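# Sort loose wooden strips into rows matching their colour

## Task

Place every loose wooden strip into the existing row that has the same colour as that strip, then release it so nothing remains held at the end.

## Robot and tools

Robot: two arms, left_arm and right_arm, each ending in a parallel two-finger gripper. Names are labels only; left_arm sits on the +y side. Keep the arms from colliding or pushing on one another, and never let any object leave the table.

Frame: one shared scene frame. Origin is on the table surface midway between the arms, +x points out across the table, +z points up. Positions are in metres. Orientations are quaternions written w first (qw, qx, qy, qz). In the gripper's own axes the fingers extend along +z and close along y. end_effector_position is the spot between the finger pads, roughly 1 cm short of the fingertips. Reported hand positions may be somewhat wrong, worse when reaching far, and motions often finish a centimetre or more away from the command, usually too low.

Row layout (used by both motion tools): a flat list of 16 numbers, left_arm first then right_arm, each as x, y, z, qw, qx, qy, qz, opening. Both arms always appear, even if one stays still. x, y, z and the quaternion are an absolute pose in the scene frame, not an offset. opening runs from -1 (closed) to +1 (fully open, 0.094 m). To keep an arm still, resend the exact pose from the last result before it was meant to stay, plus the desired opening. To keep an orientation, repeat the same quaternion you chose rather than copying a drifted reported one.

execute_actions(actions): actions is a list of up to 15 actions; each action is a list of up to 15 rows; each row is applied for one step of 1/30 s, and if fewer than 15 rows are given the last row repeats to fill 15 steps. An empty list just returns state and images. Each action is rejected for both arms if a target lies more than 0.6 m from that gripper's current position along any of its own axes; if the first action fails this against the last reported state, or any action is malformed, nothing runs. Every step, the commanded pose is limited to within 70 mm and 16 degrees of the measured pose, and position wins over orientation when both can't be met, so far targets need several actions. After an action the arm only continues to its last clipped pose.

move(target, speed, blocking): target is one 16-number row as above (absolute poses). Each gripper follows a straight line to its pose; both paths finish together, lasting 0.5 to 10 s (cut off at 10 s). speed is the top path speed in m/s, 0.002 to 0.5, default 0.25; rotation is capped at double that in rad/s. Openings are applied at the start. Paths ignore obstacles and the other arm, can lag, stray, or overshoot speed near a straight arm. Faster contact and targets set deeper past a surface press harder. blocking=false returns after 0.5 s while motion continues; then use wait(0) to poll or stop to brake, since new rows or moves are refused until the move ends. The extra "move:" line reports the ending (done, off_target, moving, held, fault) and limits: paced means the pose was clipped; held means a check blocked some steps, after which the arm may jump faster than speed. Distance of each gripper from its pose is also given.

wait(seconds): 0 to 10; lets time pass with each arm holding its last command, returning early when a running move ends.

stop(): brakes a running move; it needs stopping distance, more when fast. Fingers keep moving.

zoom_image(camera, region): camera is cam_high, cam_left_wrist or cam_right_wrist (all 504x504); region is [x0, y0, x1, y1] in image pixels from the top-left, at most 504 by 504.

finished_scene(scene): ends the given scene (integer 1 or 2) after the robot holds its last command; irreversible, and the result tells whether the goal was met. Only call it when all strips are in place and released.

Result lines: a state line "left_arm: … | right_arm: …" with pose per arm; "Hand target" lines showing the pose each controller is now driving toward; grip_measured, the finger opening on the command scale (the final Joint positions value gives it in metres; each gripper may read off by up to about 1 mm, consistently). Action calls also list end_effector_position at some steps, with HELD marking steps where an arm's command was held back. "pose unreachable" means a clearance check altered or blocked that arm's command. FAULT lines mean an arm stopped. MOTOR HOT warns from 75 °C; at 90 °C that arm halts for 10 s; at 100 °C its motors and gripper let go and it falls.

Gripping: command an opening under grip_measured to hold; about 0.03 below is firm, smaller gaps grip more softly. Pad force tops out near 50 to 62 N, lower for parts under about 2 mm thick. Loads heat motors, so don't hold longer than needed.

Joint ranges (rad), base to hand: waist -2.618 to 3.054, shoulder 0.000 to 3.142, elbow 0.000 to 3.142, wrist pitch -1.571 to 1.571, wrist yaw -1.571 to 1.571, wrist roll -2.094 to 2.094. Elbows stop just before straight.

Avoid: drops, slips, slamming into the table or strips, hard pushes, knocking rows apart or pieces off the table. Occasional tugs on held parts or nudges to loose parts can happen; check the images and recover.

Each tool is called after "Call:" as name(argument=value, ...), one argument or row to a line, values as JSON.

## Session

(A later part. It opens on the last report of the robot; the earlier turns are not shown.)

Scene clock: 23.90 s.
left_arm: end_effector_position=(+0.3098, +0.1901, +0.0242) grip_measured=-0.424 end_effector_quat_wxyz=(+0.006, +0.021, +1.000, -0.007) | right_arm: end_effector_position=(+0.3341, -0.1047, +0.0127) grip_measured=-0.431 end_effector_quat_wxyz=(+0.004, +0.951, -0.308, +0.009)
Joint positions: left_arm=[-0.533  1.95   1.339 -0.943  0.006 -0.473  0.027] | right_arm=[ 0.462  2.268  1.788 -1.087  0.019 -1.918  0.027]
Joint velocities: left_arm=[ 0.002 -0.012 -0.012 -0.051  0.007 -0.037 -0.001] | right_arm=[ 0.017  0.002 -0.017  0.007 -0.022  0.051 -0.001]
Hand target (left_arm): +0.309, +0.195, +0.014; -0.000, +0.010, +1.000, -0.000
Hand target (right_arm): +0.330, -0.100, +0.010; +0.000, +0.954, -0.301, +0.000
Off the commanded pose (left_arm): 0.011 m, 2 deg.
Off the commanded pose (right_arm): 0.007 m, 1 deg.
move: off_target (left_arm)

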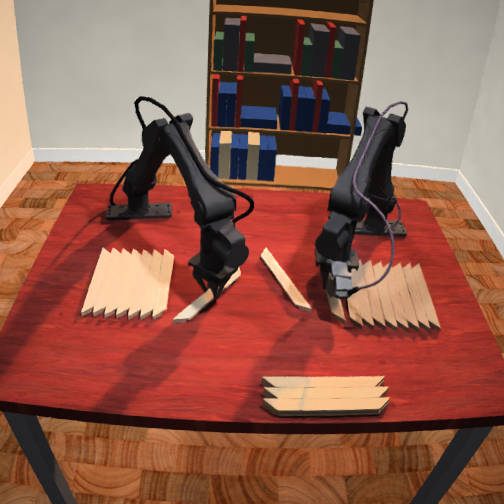

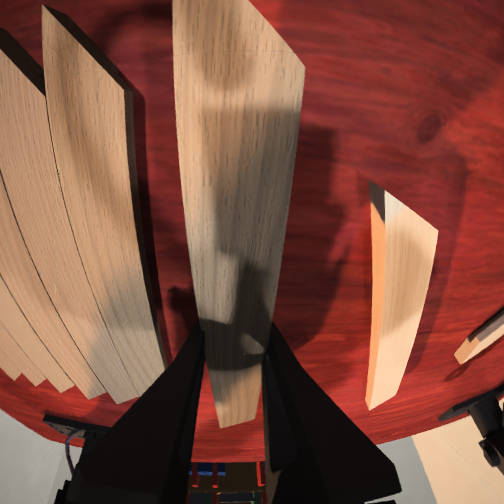

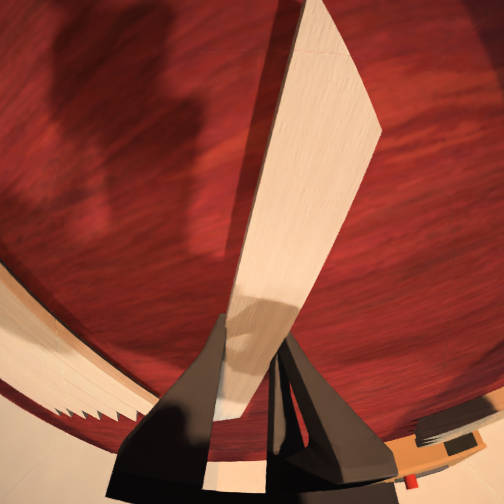

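Call:
move(
  target=[0.308,0.197,0.0,0,0.04,1,0,-0.55,0.33,-0.1,0.01,0,-0.954,0.301,0,0.4],
  speed=0.05,
)

Call:
move(
  target=[0.308,0.197,0.0,0,0.04,1,0,-0.15,0.33,-0.1,0.07,0,-0.954,0.301,0,0.4],
)

Call:
move(
  target=[0.308,0.197,0.08,0,0.3,0.95,0,-0.15,0.33,-0.1,0.07,0,-0.707,0.707,0,0.4],
  speed=0.5,
)

Call:
move(
  target=[0.29,0.15,0.08,0,0.98,0.2,0,0.3,0.332,-0.102,0.05,0,0.309,0.951,0,0.4],
  speed=0.5,
)

Call:
move(
  target=[0.29,0.15,0.08,0,0.98,0.2,0,0.3,0.332,-0.102,0.008,0,0.309,0.951,0,0.4],
  speed=0.07,
)

Call:
move(
  target=[0.29,0.15,0.08,0,0.98,0.2,0,0.3,0.332,-0.102,0.008,0,0.309,0.951,0,-0.55],
)

Call:
move(
  target=[0.28,0.075,0.05,0,0.98,0.2,0,0.3,0.295,-0.155,0.03,0,0.01,1,0,-0.55],
)

Scene clock: 25.77 s.
left_arm: end_effector_position=(+0.3061, +0.1922, +0.0068) grip_measured=-0.424 end_effector_quat_wxyz=(+0.000, +0.039, +0.999, -0.004) | right_arm: end_effector_position=(+0.3346, -0.1043, +0.0127) grip_measured=+0.399 end_effector_quat_wxyz=(+0.003, +0.952, -0.307, +0.009)
Joint positions: left_arm=[-0.533  1.972  1.296 -0.891  0.006 -0.436  0.027] | right_arm=[ 0.462  2.268  1.788 -1.085  0.018 -1.919  0.066]
Joint velocities: left_arm=[-0.002  0.007 -0.002 -0.007 -0.095 -0.022 -0.001] | right_arm=[-0.012  0.007 -0.007  0.037  0.022  0.022 -0.001]
Hand target (left_arm): +0.307, +0.197, +0.000; -0.000, +0.040, +0.999, -0.000
Hand target (right_arm): +0.330, -0.100, +0.010; +0.000, +0.954, -0.301, +0.000
Off the commanded pose (left_arm): 0.009 m, 0 deg.
Off the commanded pose (right_arm): 0.007 m, 1 deg.
move: done

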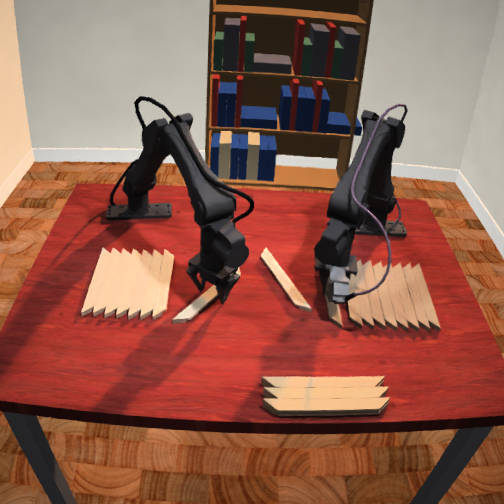

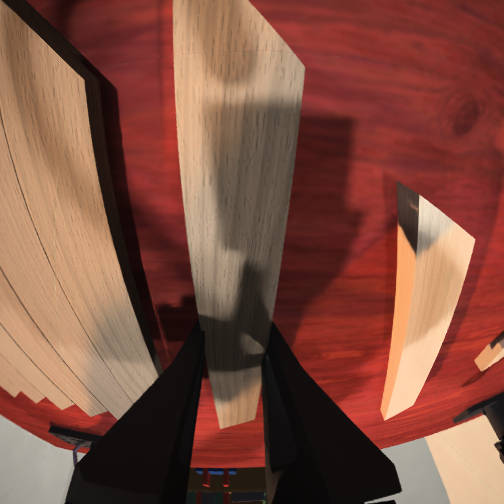

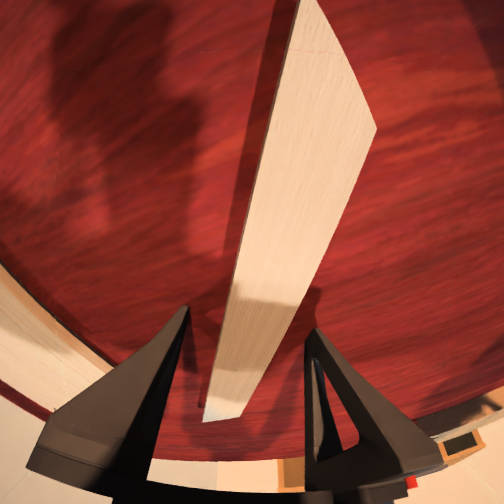

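Scene clock: 26.80 s.
left_arm: end_effector_position=(+0.3068, +0.1918, +0.0068) grip_measured=-0.151 end_effector_quat_wxyz=(+0.002, +0.040, +0.999, -0.004) | right_arm: end_effector_position=(+0.3311, -0.1066, +0.0491) grip_measured=+0.399 end_effector_quat_wxyz=(+0.019, +0.952, -0.307, -0.004)
Joint positions: left_arm=[-0.533  1.972  1.296 -0.888  0.006 -0.435  0.04 ] | right_arm=[ 0.462  2.268  1.934 -1.272  0.018 -1.92   0.066]
Joint velocities: left_arm=[-0.012 -0.017  0.012  0.037  0.081  0.022 -0.001] | right_arm=[ 0.002  0.012 -0.002 -0.022  0.037 -0.051 -0.001]
Hand target (left_arm): +0.308, +0.197, +0.000; -0.000, +0.040, +0.999, -0.000
Hand target (right_arm): +0.330, -0.100, +0.070; -0.000, +0.954, -0.301, +0.000
Off the commanded pose (left_arm): 0.009 m, 1 deg.
Off the commanded pose (right_arm): 0.022 m, 2 deg.
move: off_target (right_arm)

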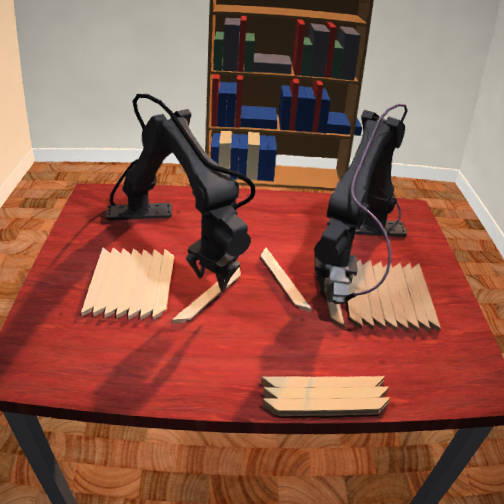

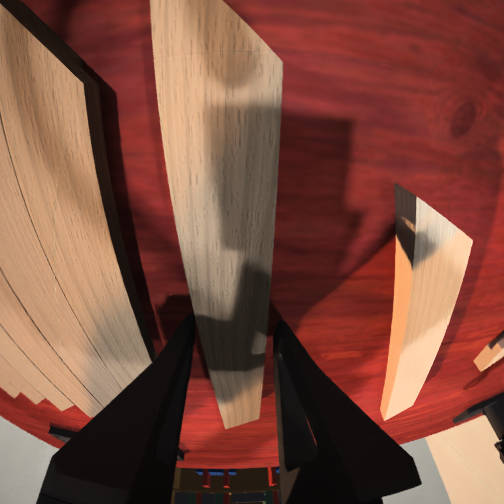

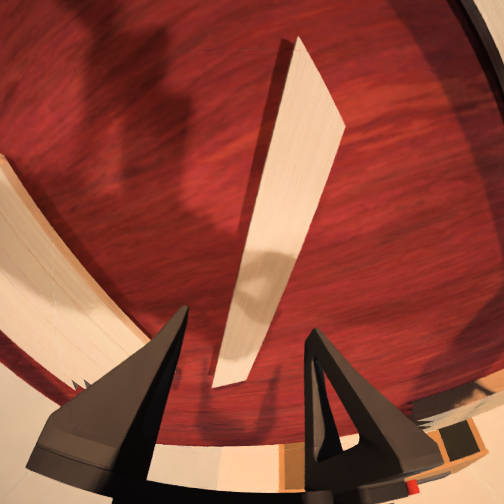

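Scene clock: 28.50 s.
left_arm: end_effector_position=(+0.3009, +0.1953, +0.0656) grip_measured=-0.151 end_effector_quat_wxyz=(-0.019, +0.300, +0.954, +0.001) | right_arm: end_effector_position=(+0.3285, -0.1074, +0.0492) grip_measured=+0.399 end_effector_quat_wxyz=(-0.024, -0.708, +0.706, -0.002)
Joint positions: left_arm=[-0.533  1.916  1.463 -1.155  0.005  0.095  0.04 ] | right_arm=[ 0.462  2.268  1.934 -1.282  0.013 -0.975  0.066]
Joint velocities: left_arm=[-0.017  0.007  0.012 -0.051 -0.007 -0.022  0.001] | right_arm=[ 0.012 -0.002 -0.002 -0.007 -0.051  0.022 -0.   ]
Hand target (left_arm): +0.309, +0.197, +0.080; +0.000, +0.301, +0.954, +0.000
Hand target (right_arm): +0.330, -0.100, +0.070; -0.000, +0.707, -0.707, -0.000
Off the commanded pose (left_arm): 0.016 m, 2 deg.
Off the commanded pose (right_arm): 0.022 m, 3 deg.
move: off_target (left_arm, right_arm)

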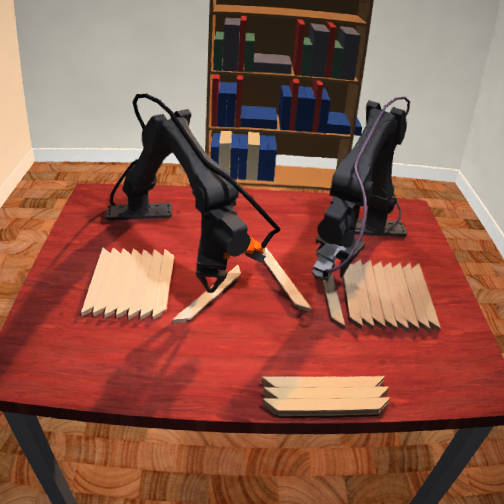

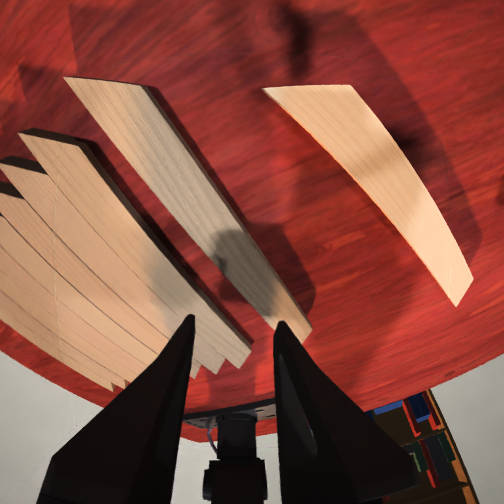

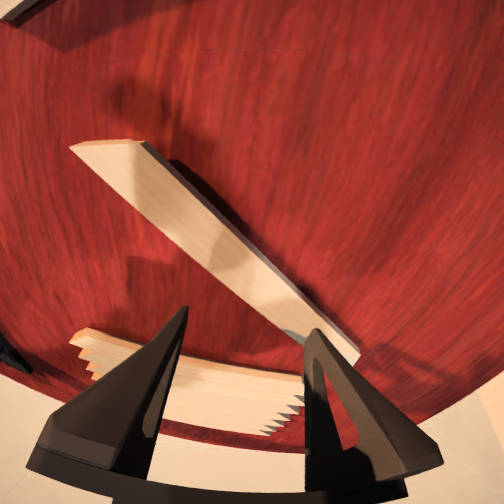

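Scene clock: 31.47 s.
left_arm: end_effector_position=(+0.2932, +0.1555, +0.0782) grip_measured=+0.299 end_effector_quat_wxyz=(-0.000, +0.977, +0.214, +0.010) | right_arm: end_effector_position=(+0.3287, -0.1029, +0.0415) grip_measured=+0.399 end_effector_quat_wxyz=(-0.012, +0.305, +0.952, -0.010)
Joint positions: left_arm=[-0.65   1.916  1.514 -1.156 -0.016  2.078  0.061] | right_arm=[ 0.462  2.268  1.903 -1.238 -0.007  1.218  0.066]
Joint velocities: left_arm=[ 0.002 -0.017 -0.012  0.037  0.066 -0.022 -0.   ] | right_arm=[-0.022  0.002 -0.002 -0.037  0.007  0.022 -0.   ]
Hand target (left_arm): +0.291, +0.150, +0.080; -0.001, +0.979, +0.203, +0.002
Hand target (right_arm): +0.332, -0.102, +0.050; -0.000, +0.309, +0.951, -0.000
Off the commanded pose (left_arm): 0.007 m, 2 deg.
Off the commanded pose (right_arm): 0.009 m, 2 deg.
joint sent to its limit (left arm) — the command would take joint 6 (wrist roll) past its upper limit, so that joint was sent only as far as its limit.
move: done

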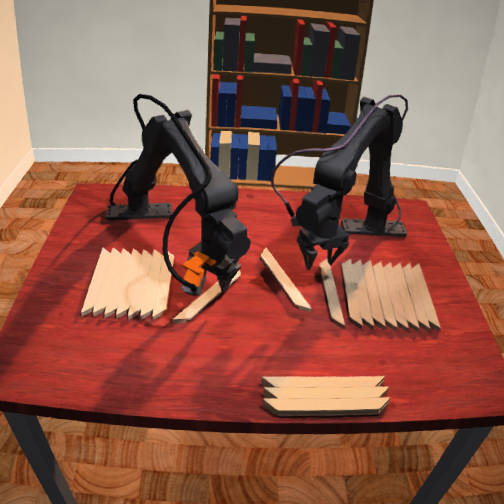

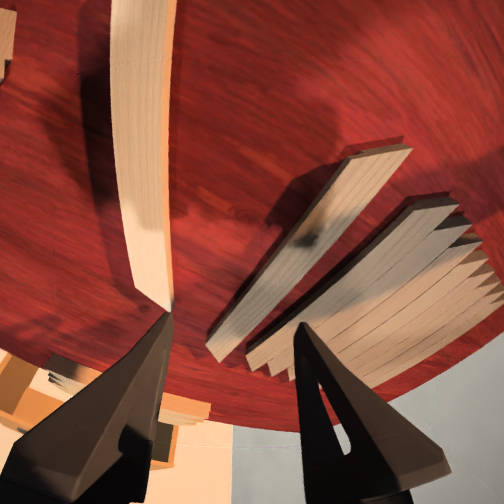

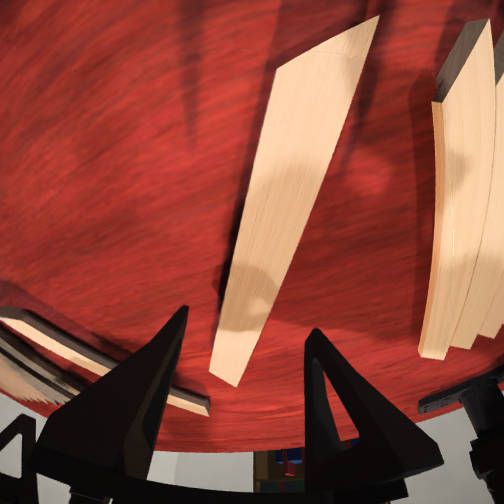

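Scene clock: 32.50 s.
left_arm: end_effector_position=(+0.2932, +0.1555, +0.0782) grip_measured=+0.299 end_effector_quat_wxyz=(-0.000, +0.977, +0.213, +0.011) | right_arm: end_effector_position=(+0.3309, -0.1014, +0.0128) grip_measured=+0.399 end_effector_quat_wxyz=(-0.003, +0.306, +0.952, +0.002)
Joint positions: left_arm=[-0.65   1.916  1.514 -1.156 -0.016  2.08   0.061] | right_arm=[ 0.462  2.268  1.788 -1.091 -0.007  1.22   0.066]
Joint velocities: left_arm=[ 0.002 -0.002 -0.017  0.037  0.022  0.11  -0.   ] | right_arm=[ 0.007  0.012 -0.007 -0.066 -0.007  0.007 -0.001]
Hand target (left_arm): +0.290, +0.150, +0.080; -0.001, +0.979, +0.202, +0.001
Hand target (right_arm): +0.332, -0.102, +0.008; -0.000, +0.309, +0.951, +0.000
Off the commanded pose (left_arm): 0.007 m, 2 deg.
Off the commanded pose (right_arm): 0.005 m, 1 deg.
joint sent to its limit (left arm) — the command would take joint 6 (wrist roll) past its upper limit, so that joint was sent only as far as its limit.
move: done

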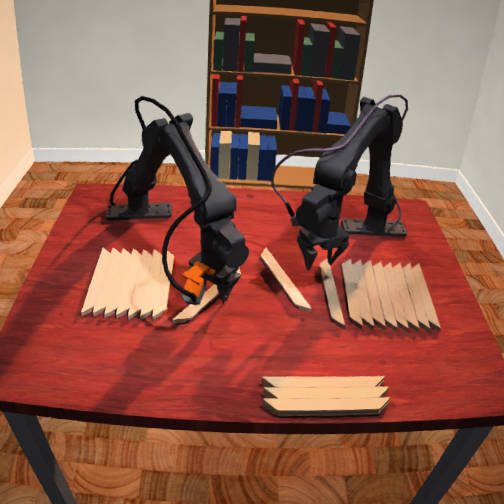

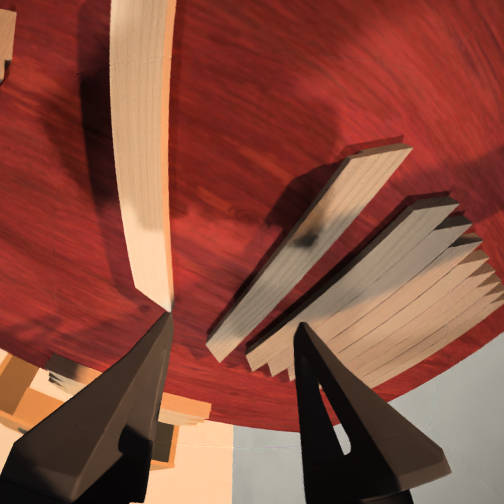

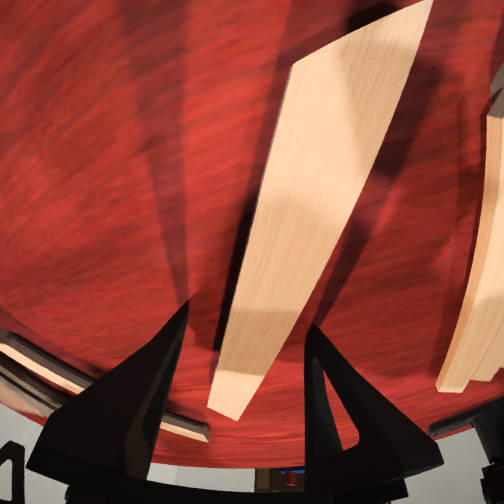

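Scene clock: 33.20 s.
left_arm: end_effector_position=(+0.2932, +0.1555, +0.0782) grip_measured=+0.299 end_effector_quat_wxyz=(-0.000, +0.977, +0.213, +0.011) | right_arm: end_effector_position=(+0.3310, -0.1014, +0.0128) grip_measured=-0.431 end_effector_quat_wxyz=(-0.003, +0.306, +0.952, +0.002)
Joint positions: left_arm=[-0.65   1.916  1.514 -1.156 -0.016  2.08   0.061] | right_arm=[ 0.462  2.268  1.788 -1.09  -0.007  1.22   0.027]
Joint velocities: left_arm=[ 0.022  0.007  0.002 -0.007 -0.037 -0.022  0.   ] | right_arm=[ 0.012  0.012  0.007  0.007 -0.081  0.022 -0.001]
Hand target (left_arm): +0.290, +0.150, +0.080; -0.001, +0.979, +0.202, +0.001
Hand target (right_arm): +0.332, -0.102, +0.008; -0.000, +0.309, +0.951, -0.000
Off the commanded pose (left_arm): 0.007 m, 2 deg.
Off the commanded pose (right_arm): 0.005 m, 1 deg.
joint sent to its limit (left arm) — the command would take joint 6 (wrist roll) past its upper limit, so that joint was sent only as far as its limit.
move: done

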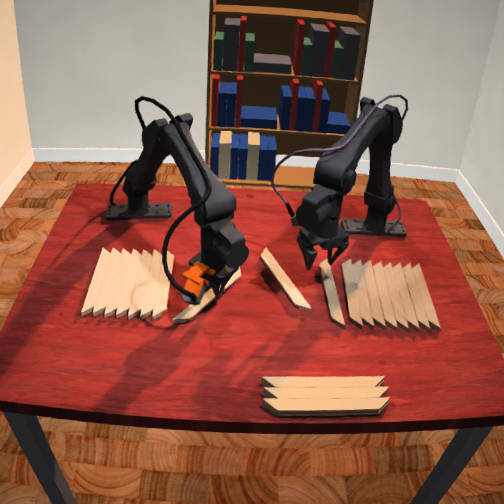

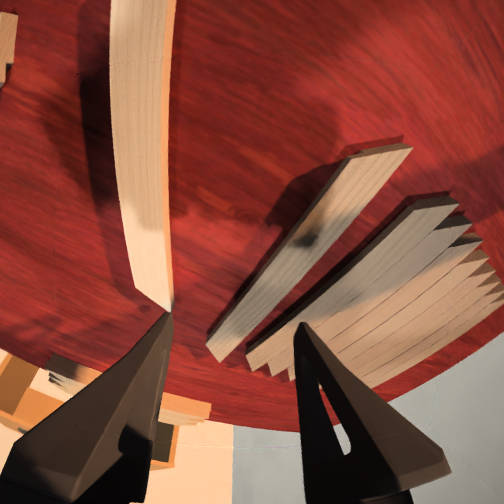

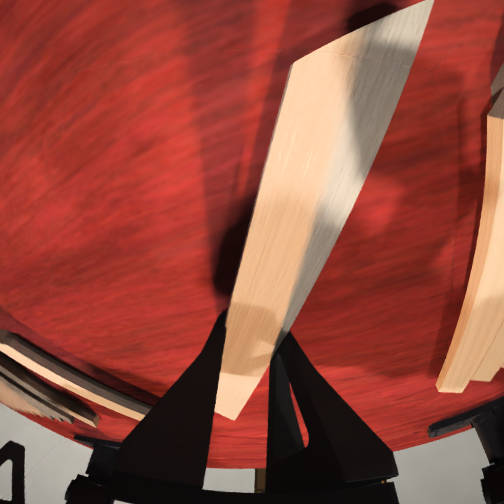

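Scene clock: 35.00 s.
left_arm: end_effector_position=(+0.2799, +0.0841, +0.0484) grip_measured=+0.299 end_effector_quat_wxyz=(-0.009, +0.980, +0.198, +0.004) | right_arm: end_effector_position=(+0.2871, -0.1542, +0.0171) grip_measured=-0.431 end_effector_quat_wxyz=(-0.024, +0.010, +1.000, -0.012)
Joint positions: left_arm=[-0.815  2.099  1.661 -1.143 -0.017  1.947  0.061] | right_arm=[ 0.411  2.065  1.478 -1.037 -0.006  0.566  0.027]
Joint velocities: left_arm=[-0.007  0.002  0.012 -0.022 -0.007  0.022 -0.001] | right_arm=[-0.007 -0.007 -0.007  0.022 -0.11  -0.037 -0.   ]
Hand target (left_arm): +0.281, +0.075, +0.050; -0.000, +0.980, +0.200, +0.002
Hand target (right_arm): +0.295, -0.155, +0.030; -0.001, +0.010, +1.000, -0.000
Off the commanded pose (left_arm): 0.009 m, 1 deg.
Off the commanded pose (right_arm): 0.015 m, 3 deg.
move: off_target (right_arm)

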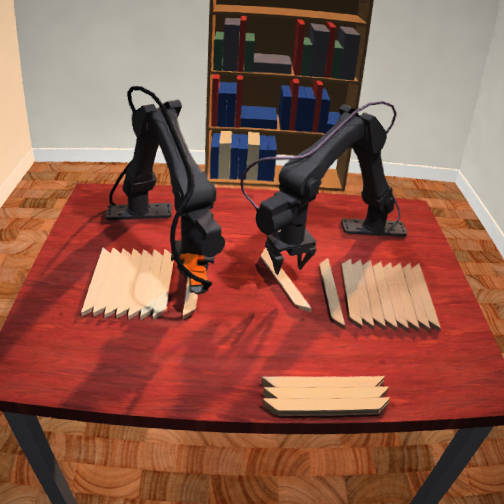

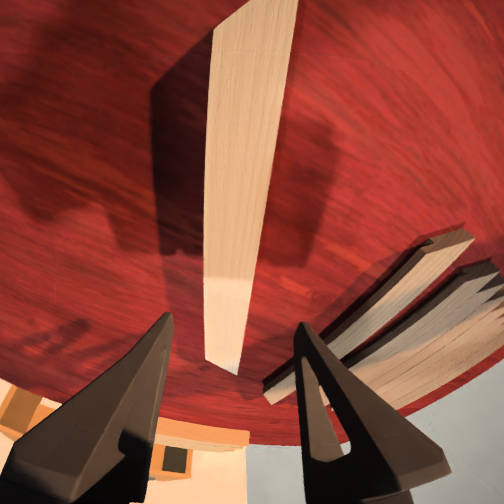

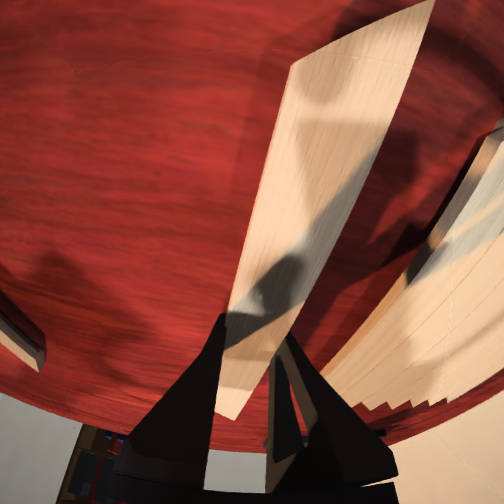

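Call:
move(
  target=[0.278,0.082,0.006,0,0.987,0.16,0,0.3,0.292,-0.157,0.016,0,0.01,1,0,-0.55],
  speed=0.07,
)

Call:
move(
  target=[0.278,0.082,0.006,0,0.987,0.16,0,-0.55,0.292,-0.157,0.016,0,0.01,1,0,-0.1],
)

Call:
move(
  target=[0.278,0.07,0.06,0,0.987,0.16,0,-0.55,0.28,-0.18,0.1,0,0.01,1,0,-0.1],
  speed=0.15,
)

Call:
move(
  target=[0.272,0.0,0.04,0,0.01,1,0,-0.55,0.25,-0.3,0.1,0,-0.7,0.714,0,1],
  speed=0.4,
)

Call:
move(
  target=[0.272,0.0,0.003,0,0.01,1,0,-0.55,0.25,-0.3,0.1,0,-0.7,0.714,0,1],
  speed=0.05,
)

Call:
move(
  target=[0.272,0.0,0.003,0,0.01,1,0,0.2,0.25,-0.3,0.1,0,-0.7,0.714,0,1],
)

Call:
move(
  target=[0.272,0.0,0.06,0,0.01,1,0,0.2,0.25,-0.3,0.1,0,-0.7,0.714,0,1],
)

Call:
move(
  target=[0.31,0.145,0.018,0,0.73,0.683,0,1,0.25,-0.3,0.1,0,-0.7,0.714,0,1],
  speed=0.4,
)

Call:
move(
  target=[0.312,0.196,0.018,0,0.73,0.683,0,1,0.25,-0.3,0.1,0,-0.7,0.714,0,1],
  speed=0.05,
)

Scene clock: 37.63 s.
left_arm: end_effector_position=(+0.2828, +0.0806, +0.0147) grip_measured=+0.299 end_effector_quat_wxyz=(+0.005, +0.986, +0.166, +0.012) | right_arm: end_effector_position=(+0.2855, -0.1552, +0.0111) grip_measured=-0.431 end_effector_quat_wxyz=(-0.018, +0.008, +1.000, -0.008)
Joint positions: left_arm=[-0.815  2.12   1.555 -0.983 -0.014  2.012  0.061] | right_arm=[ 0.411  2.053  1.434 -0.991 -0.006  0.563  0.027]
Joint velocities: left_arm=[ 0.002 -0.002  0.017 -0.007  0.051 -0.022  0.   ] | right_arm=[-0.012 -0.002  0.002  0.066  0.007 -0.037  0.   ]
Hand target (left_arm): +0.277, +0.083, +0.006; -0.000, +0.987, +0.160, -0.000
Hand target (right_arm): +0.292, -0.157, +0.016; -0.001, +0.010, +1.000, -0.000
Off the commanded pose (left_arm): 0.010 m, 2 deg.
Off the commanded pose (right_arm): 0.008 m, 2 deg.
move: done

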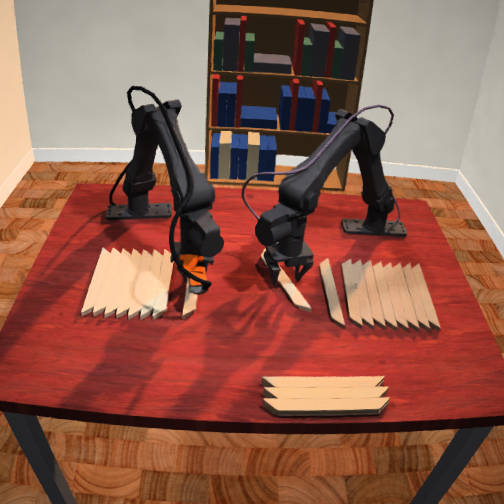

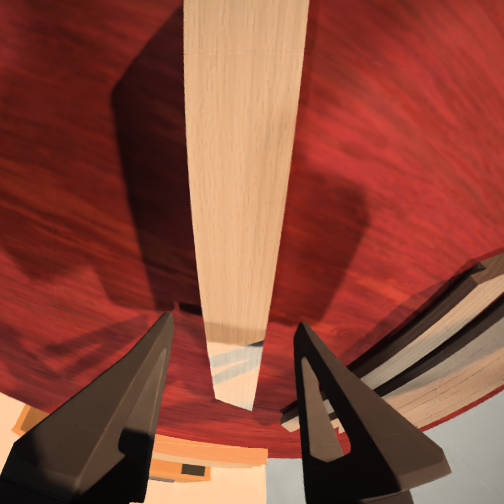

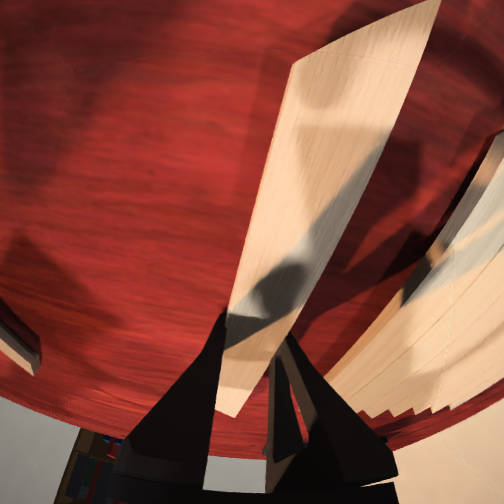

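Scene clock: 38.33 s.
left_arm: end_effector_position=(+0.2829, +0.0806, +0.0147) grip_measured=-0.452 end_effector_quat_wxyz=(+0.005, +0.986, +0.166, +0.012) | right_arm: end_effector_position=(+0.2855, -0.1552, +0.0111) grip_measured=-0.102 end_effector_quat_wxyz=(-0.018, +0.008, +1.000, -0.008)
Joint positions: left_arm=[-0.815  2.12   1.555 -0.983 -0.015  2.012  0.026] | right_arm=[ 0.411  2.053  1.434 -0.991 -0.006  0.563  0.042]
Joint velocities: left_arm=[-0.022 -0.007  0.007 -0.037  0.051 -0.051 -0.   ] | right_arm=[-0.027 -0.027 -0.002 -0.066 -0.11   0.007 -0.001]
Hand target (left_arm): +0.278, +0.082, +0.006; -0.000, +0.987, +0.160, +0.000
Hand target (right_arm): +0.292, -0.157, +0.016; -0.000, +0.010, +1.000, -0.000
Off the commanded pose (left_arm): 0.010 m, 2 deg.
Off the commanded pose (right_arm): 0.008 m, 2 deg.
move: done

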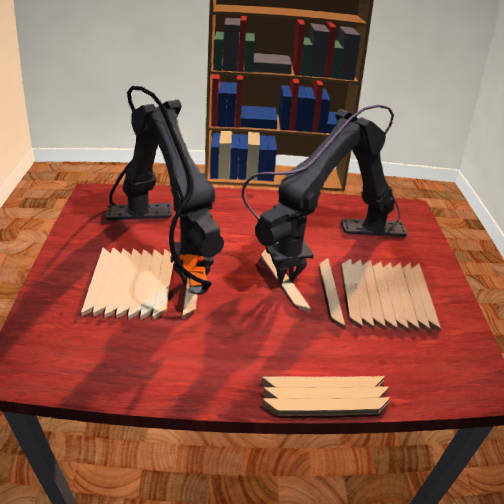

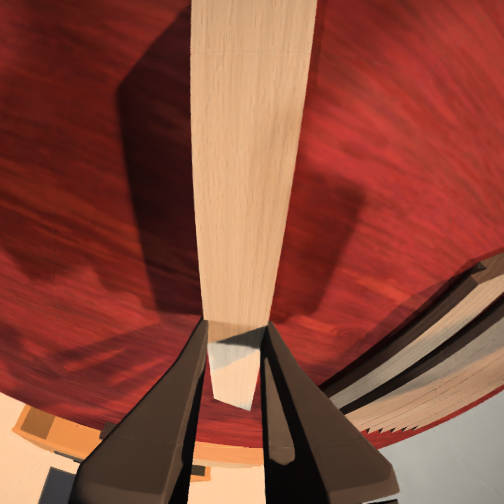

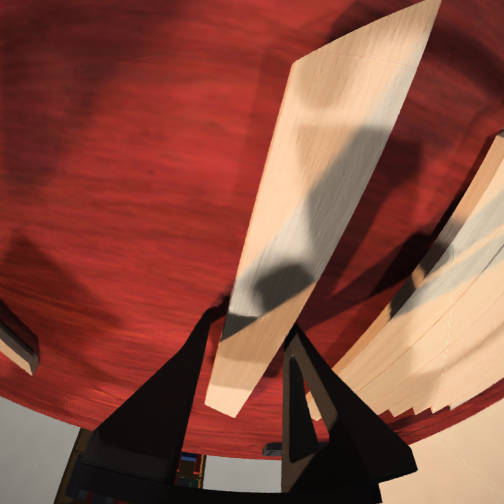

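Scene clock: 39.57 s.
left_arm: end_effector_position=(+0.2823, +0.0750, +0.0523) grip_measured=-0.452 end_effector_quat_wxyz=(-0.005, +0.987, +0.160, +0.006) | right_arm: end_effector_position=(+0.2734, -0.1789, +0.0852) grip_measured=-0.101 end_effector_quat_wxyz=(-0.020, +0.009, +1.000, -0.008)
Joint positions: left_arm=[-0.826  2.12   1.709 -1.161 -0.015  2.012  0.026] | right_arm=[ 0.371  1.901  1.522 -1.234 -0.006  0.525  0.042]
Joint velocities: left_arm=[-0.007  0.022  0.017 -0.022  0.007  0.081 -0.   ] | right_arm=[-0.002  0.017 -0.007  0.007 -0.066  0.022  0.001]
Hand target (left_arm): +0.279, +0.069, +0.060; +0.000, +0.987, +0.160, +0.001
Hand target (right_arm): +0.280, -0.180, +0.100; -0.000, +0.010, +1.000, +0.000
Off the commanded pose (left_arm): 0.010 m, 1 deg.
Off the commanded pose (right_arm): 0.016 m, 2 deg.
move: off_target (right_arm)

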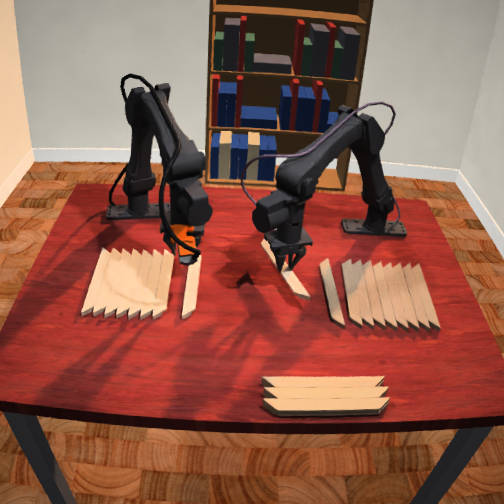

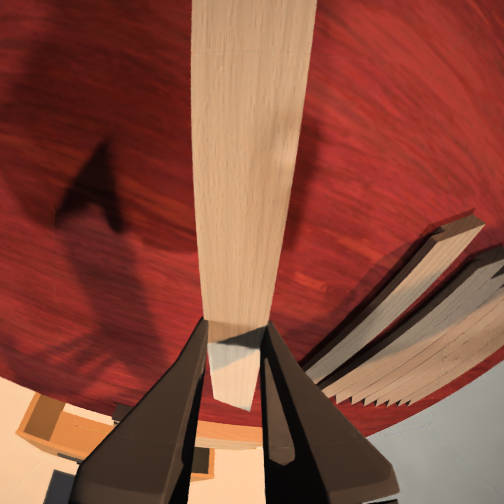

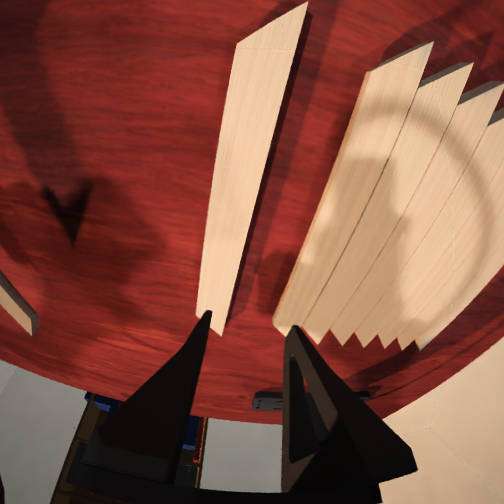

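Scene clock: 43.73 s.
left_arm: end_effector_position=(+0.2749, +0.0052, +0.0373) grip_measured=-0.453 end_effector_quat_wxyz=(+0.000, +0.012, +1.000, -0.000) | right_arm: end_effector_position=(+0.2489, -0.2990, +0.0928) grip_measured=+1.000 end_effector_quat_wxyz=(-0.020, -0.700, +0.714, +0.008)
Joint positions: left_arm=[-0.938  2.335  2.001 -1.236  0.    -0.896  0.026] | right_arm=[ 0.042  1.653  1.251 -1.21   0.01  -1.374  0.094]
Joint velocities: left_arm=[ 0.002 -0.007 -0.002 -0.081 -0.051  0.037 -0.   ] | right_arm=[-0.017 -0.012 -0.002 -0.007  0.007 -0.095  0.   ]
Hand target (left_arm): +0.273, +0.000, +0.039; +0.001, +0.010, +1.000, +0.000
Hand target (right_arm): +0.249, -0.300, +0.100; +0.002, +0.700, -0.714, -0.003
Off the commanded pose (left_arm): 0.006 m, 0 deg.
Off the commanded pose (right_arm): 0.007 m, 2 deg.
move: done

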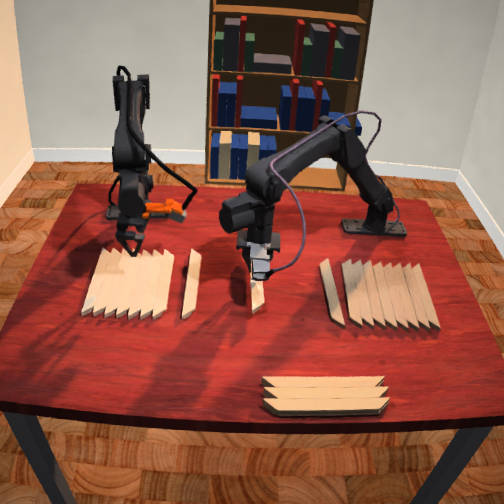

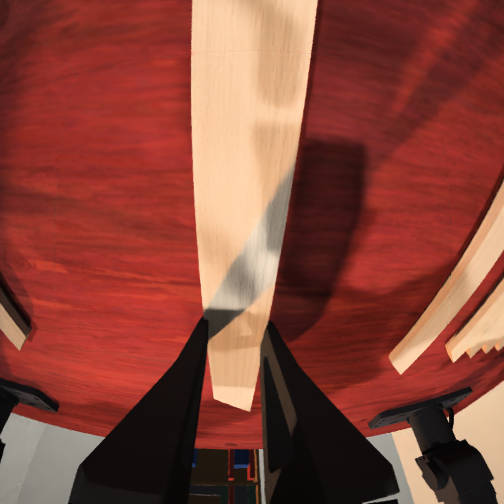

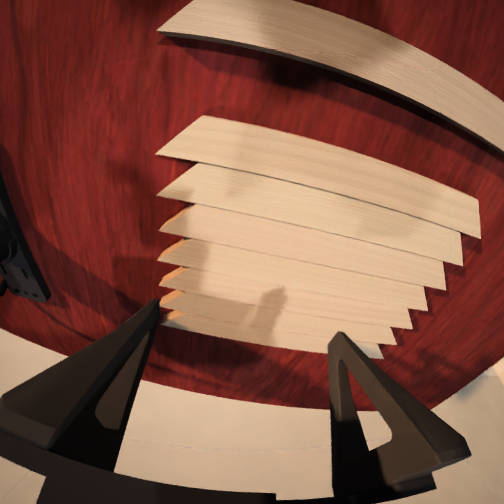

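Scene clock: 44.70 s.
left_arm: end_effector_position=(+0.2761, +0.0030, +0.0147) grip_measured=-0.453 end_effector_quat_wxyz=(+0.002, +0.010, +1.000, -0.004) | right_arm: end_effector_position=(+0.2505, -0.2988, +0.0928) grip_measured=+1.000 end_effector_quat_wxyz=(-0.017, -0.701, +0.713, +0.006)
Joint positions: left_arm=[-0.938  2.352  1.941 -1.151  0.002 -0.9    0.026] | right_arm=[ 0.042  1.653  1.251 -1.203  0.01  -1.376  0.094]
Joint velocities: left_arm=[-0.017 -0.012 -0.007 -0.007 -0.037  0.066 -0.001] | right_arm=[-0.002  0.007 -0.007 -0.037 -0.051 -0.037  0.   ]
Hand target (left_arm): +0.272, +0.001, +0.003; +0.000, +0.010, +1.000, +0.000
Hand target (right_arm): +0.250, -0.300, +0.100; +0.000, +0.700, -0.714, -0.000
Off the commanded pose (left_arm): 0.013 m, 0 deg.
Off the commanded pose (right_arm): 0.007 m, 2 deg.
move: off_target (left_arm)

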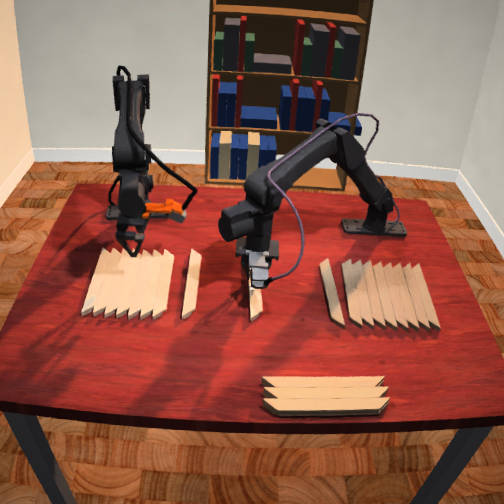

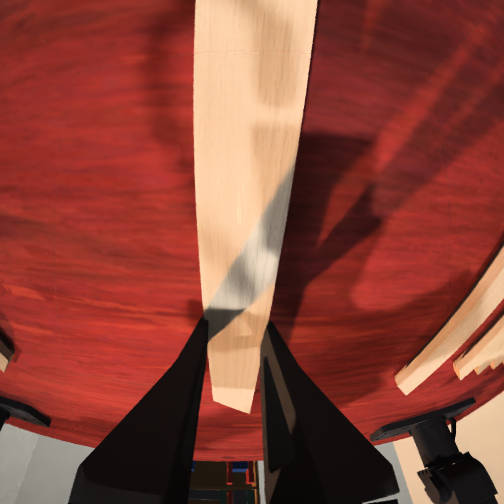

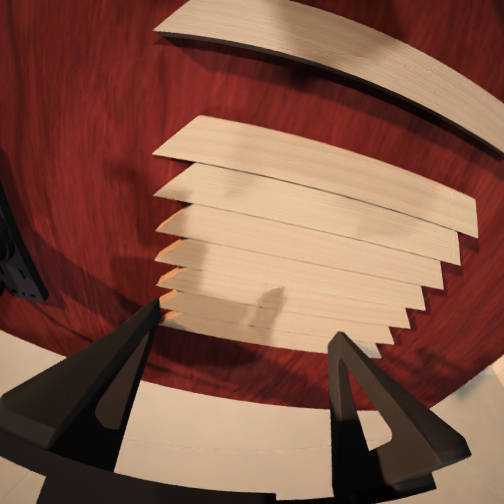

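Scene clock: 45.40 s.
left_arm: end_effector_position=(+0.2776, +0.0010, +0.0147) grip_measured=+0.198 end_effector_quat_wxyz=(+0.005, +0.010, +1.000, -0.008) | right_arm: end_effector_position=(+0.2506, -0.2987, +0.0928) grip_measured=+1.000 end_effector_quat_wxyz=(-0.017, -0.701, +0.713, +0.006)
Joint positions: left_arm=[-0.938  2.352  1.941 -1.141  0.002 -0.901  0.056] | right_arm=[ 0.042  1.653  1.251 -1.203  0.01  -1.376  0.094]
Joint velocities: left_arm=[-0.007 -0.007 -0.007  0.007 -0.051 -0.037 -0.001] | right_arm=[-0.002  0.007 -0.012 -0.022 -0.037 -0.007  0.   ]
Hand target (left_arm): +0.272, +0.000, +0.003; +0.000, +0.010, +1.000, +0.000
Hand target (right_arm): +0.250, -0.300, +0.100; +0.000, +0.700, -0.714, -0.000
Off the commanded pose (left_arm): 0.013 m, 1 deg.
Off the commanded pose (right_arm): 0.007 m, 2 deg.
move: off_target (left_arm)

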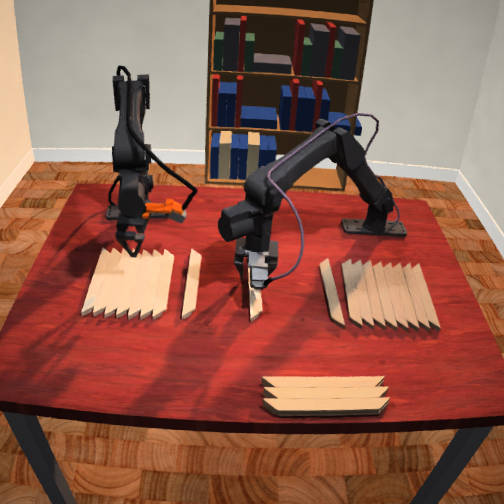

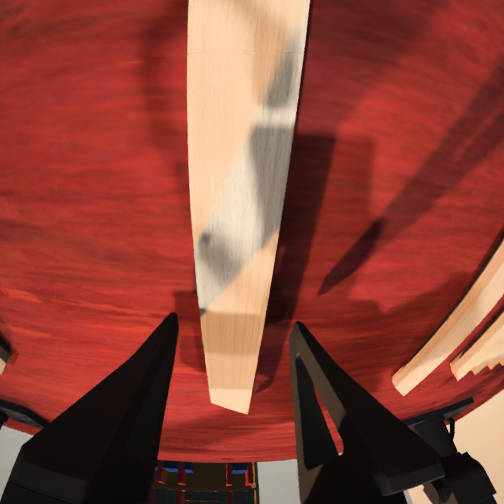

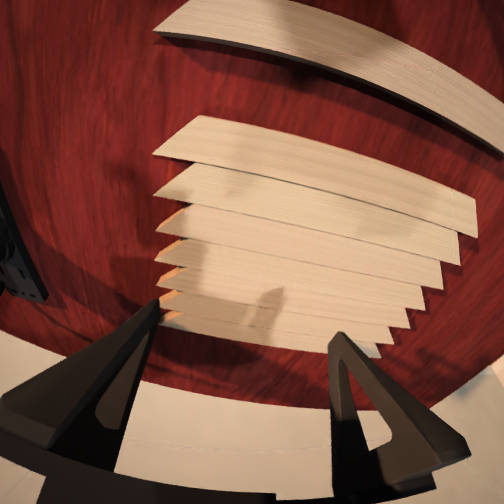

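Scene clock: 46.43 s.
left_arm: end_effector_position=(+0.2746, +0.0048, +0.0502) grip_measured=+0.198 end_effector_quat_wxyz=(-0.006, +0.010, +1.000, +0.005) | right_arm: end_effector_position=(+0.2507, -0.2987, +0.0928) grip_measured=+1.000 end_effector_quat_wxyz=(-0.017, -0.701, +0.713, +0.006)
Joint positions: left_arm=[-0.938  2.352  2.082 -1.316  0.002 -0.901  0.056] | right_arm=[ 0.042  1.653  1.251 -1.203  0.01  -1.376  0.094]
Joint velocities: left_arm=[-0.022  0.007 -0.012  0.007 -0.051 -0.022 -0.   ] | right_arm=[ 0.027  0.002  0.002 -0.022  0.066  0.022  0.   ]
Hand target (left_arm): +0.272, -0.001, +0.060; +0.000, +0.010, +1.000, -0.000
Hand target (right_arm): +0.250, -0.300, +0.100; +0.000, +0.700, -0.714, -0.000
Off the commanded pose (left_arm): 0.011 m, 1 deg.
Off the commanded pose (right_arm): 0.007 m, 2 deg.
move: off_target (left_arm)

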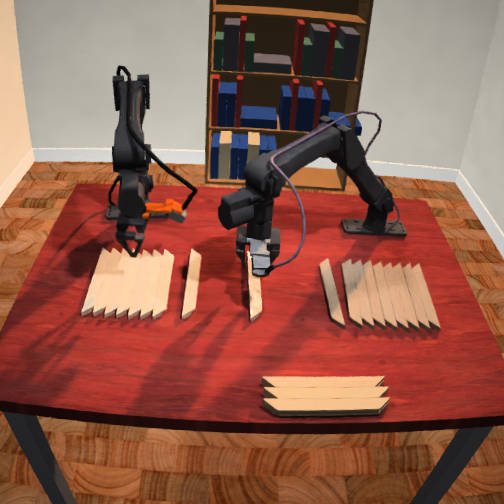

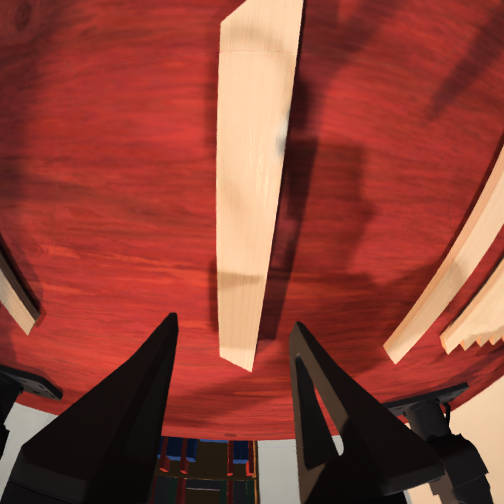

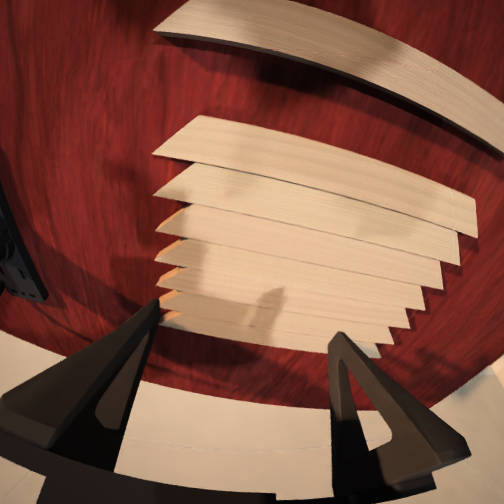

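Scene clock: 49.17 s.
left_arm: end_effector_position=(+0.3061, +0.1446, +0.0143) grip_measured=+1.000 end_effector_quat_wxyz=(-0.013, +0.728, +0.685, +0.001) | right_arm: end_effector_position=(+0.2507, -0.2987, +0.0928) grip_measured=+1.000 end_effector_quat_wxyz=(-0.017, -0.701, +0.713, +0.006)
Joint positions: left_arm=[-0.649  2.076  1.484 -1.003 -0.007  1.001  0.094] | right_arm=[ 0.042  1.653  1.251 -1.203  0.01  -1.376  0.094]
Joint velocities: left_arm=[-0.017  0.012  0.007  0.037  0.007  0.022  0.   ] | right_arm=[-0.027  0.007  0.007  0.022  0.066 -0.051  0.   ]
Hand target (left_arm): +0.307, +0.146, +0.019; -0.001, +0.730, +0.683, -0.003
Hand target (right_arm): +0.250, -0.300, +0.100; +0.000, +0.700, -0.714, -0.000
Off the commanded pose (left_arm): 0.005 m, 1 deg.
Off the commanded pose (right_arm): 0.007 m, 2 deg.
move: done

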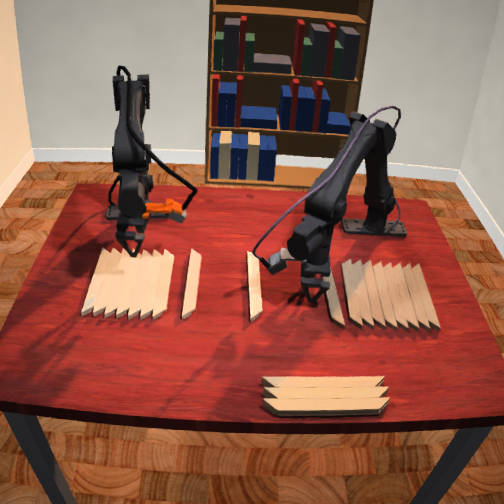

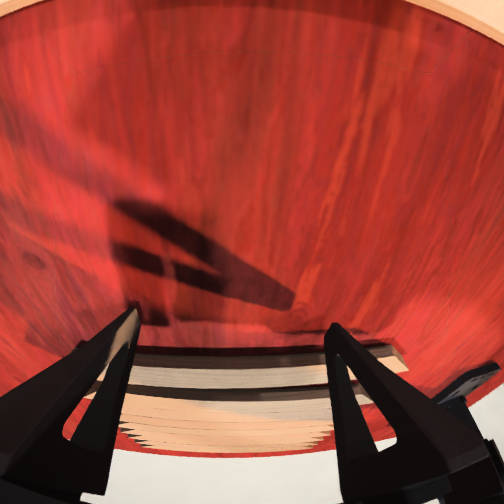

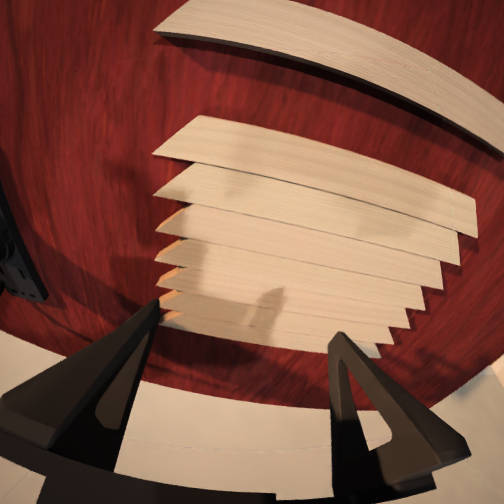

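Scene clock: 50.50 s.
left_arm: end_effector_position=(+0.3108, +0.1942, +0.0144) grip_measured=+1.000 end_effector_quat_wxyz=(-0.011, +0.728, +0.686, +0.000) | right_arm: end_effector_position=(+0.2507, -0.2987, +0.0928) grip_measured=+1.000 end_effector_quat_wxyz=(-0.017, -0.701, +0.713, +0.006)
Joint positions: left_arm=[-0.528  1.993  1.36  -0.959 -0.008  1.12   0.094] | right_arm=[ 0.042  1.653  1.251 -1.203  0.01  -1.376  0.094]
Joint velocities: left_arm=[-0.002  0.017 -0.002  0.007 -0.007  0.051  0.   ] | right_arm=[ 0.007 -0.002  0.002 -0.007  0.022  0.051  0.   ]
Hand target (left_arm): +0.311, +0.196, +0.018; -0.001, +0.730, +0.683, -0.001
Hand target (right_arm): +0.250, -0.300, +0.100; +0.000, +0.700, -0.714, -0.000
Off the commanded pose (left_arm): 0.004 m, 1 deg.
Off the commanded pose (right_arm): 0.007 m, 2 deg.
move: done

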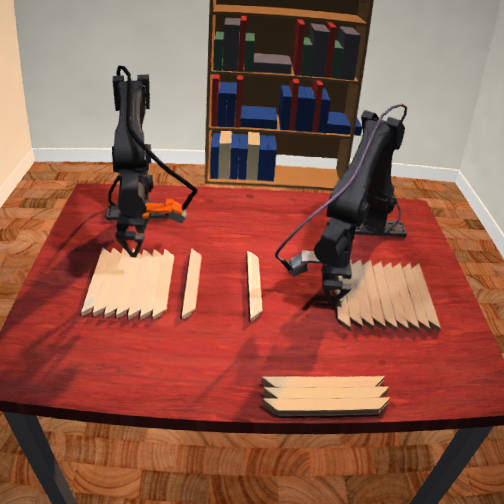

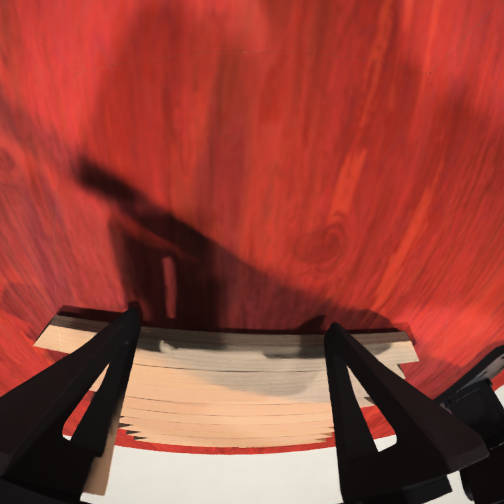

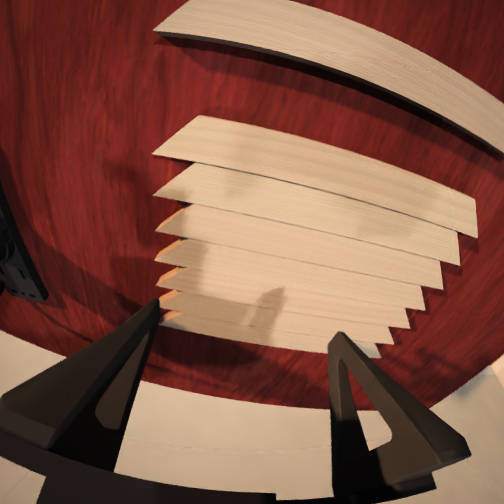

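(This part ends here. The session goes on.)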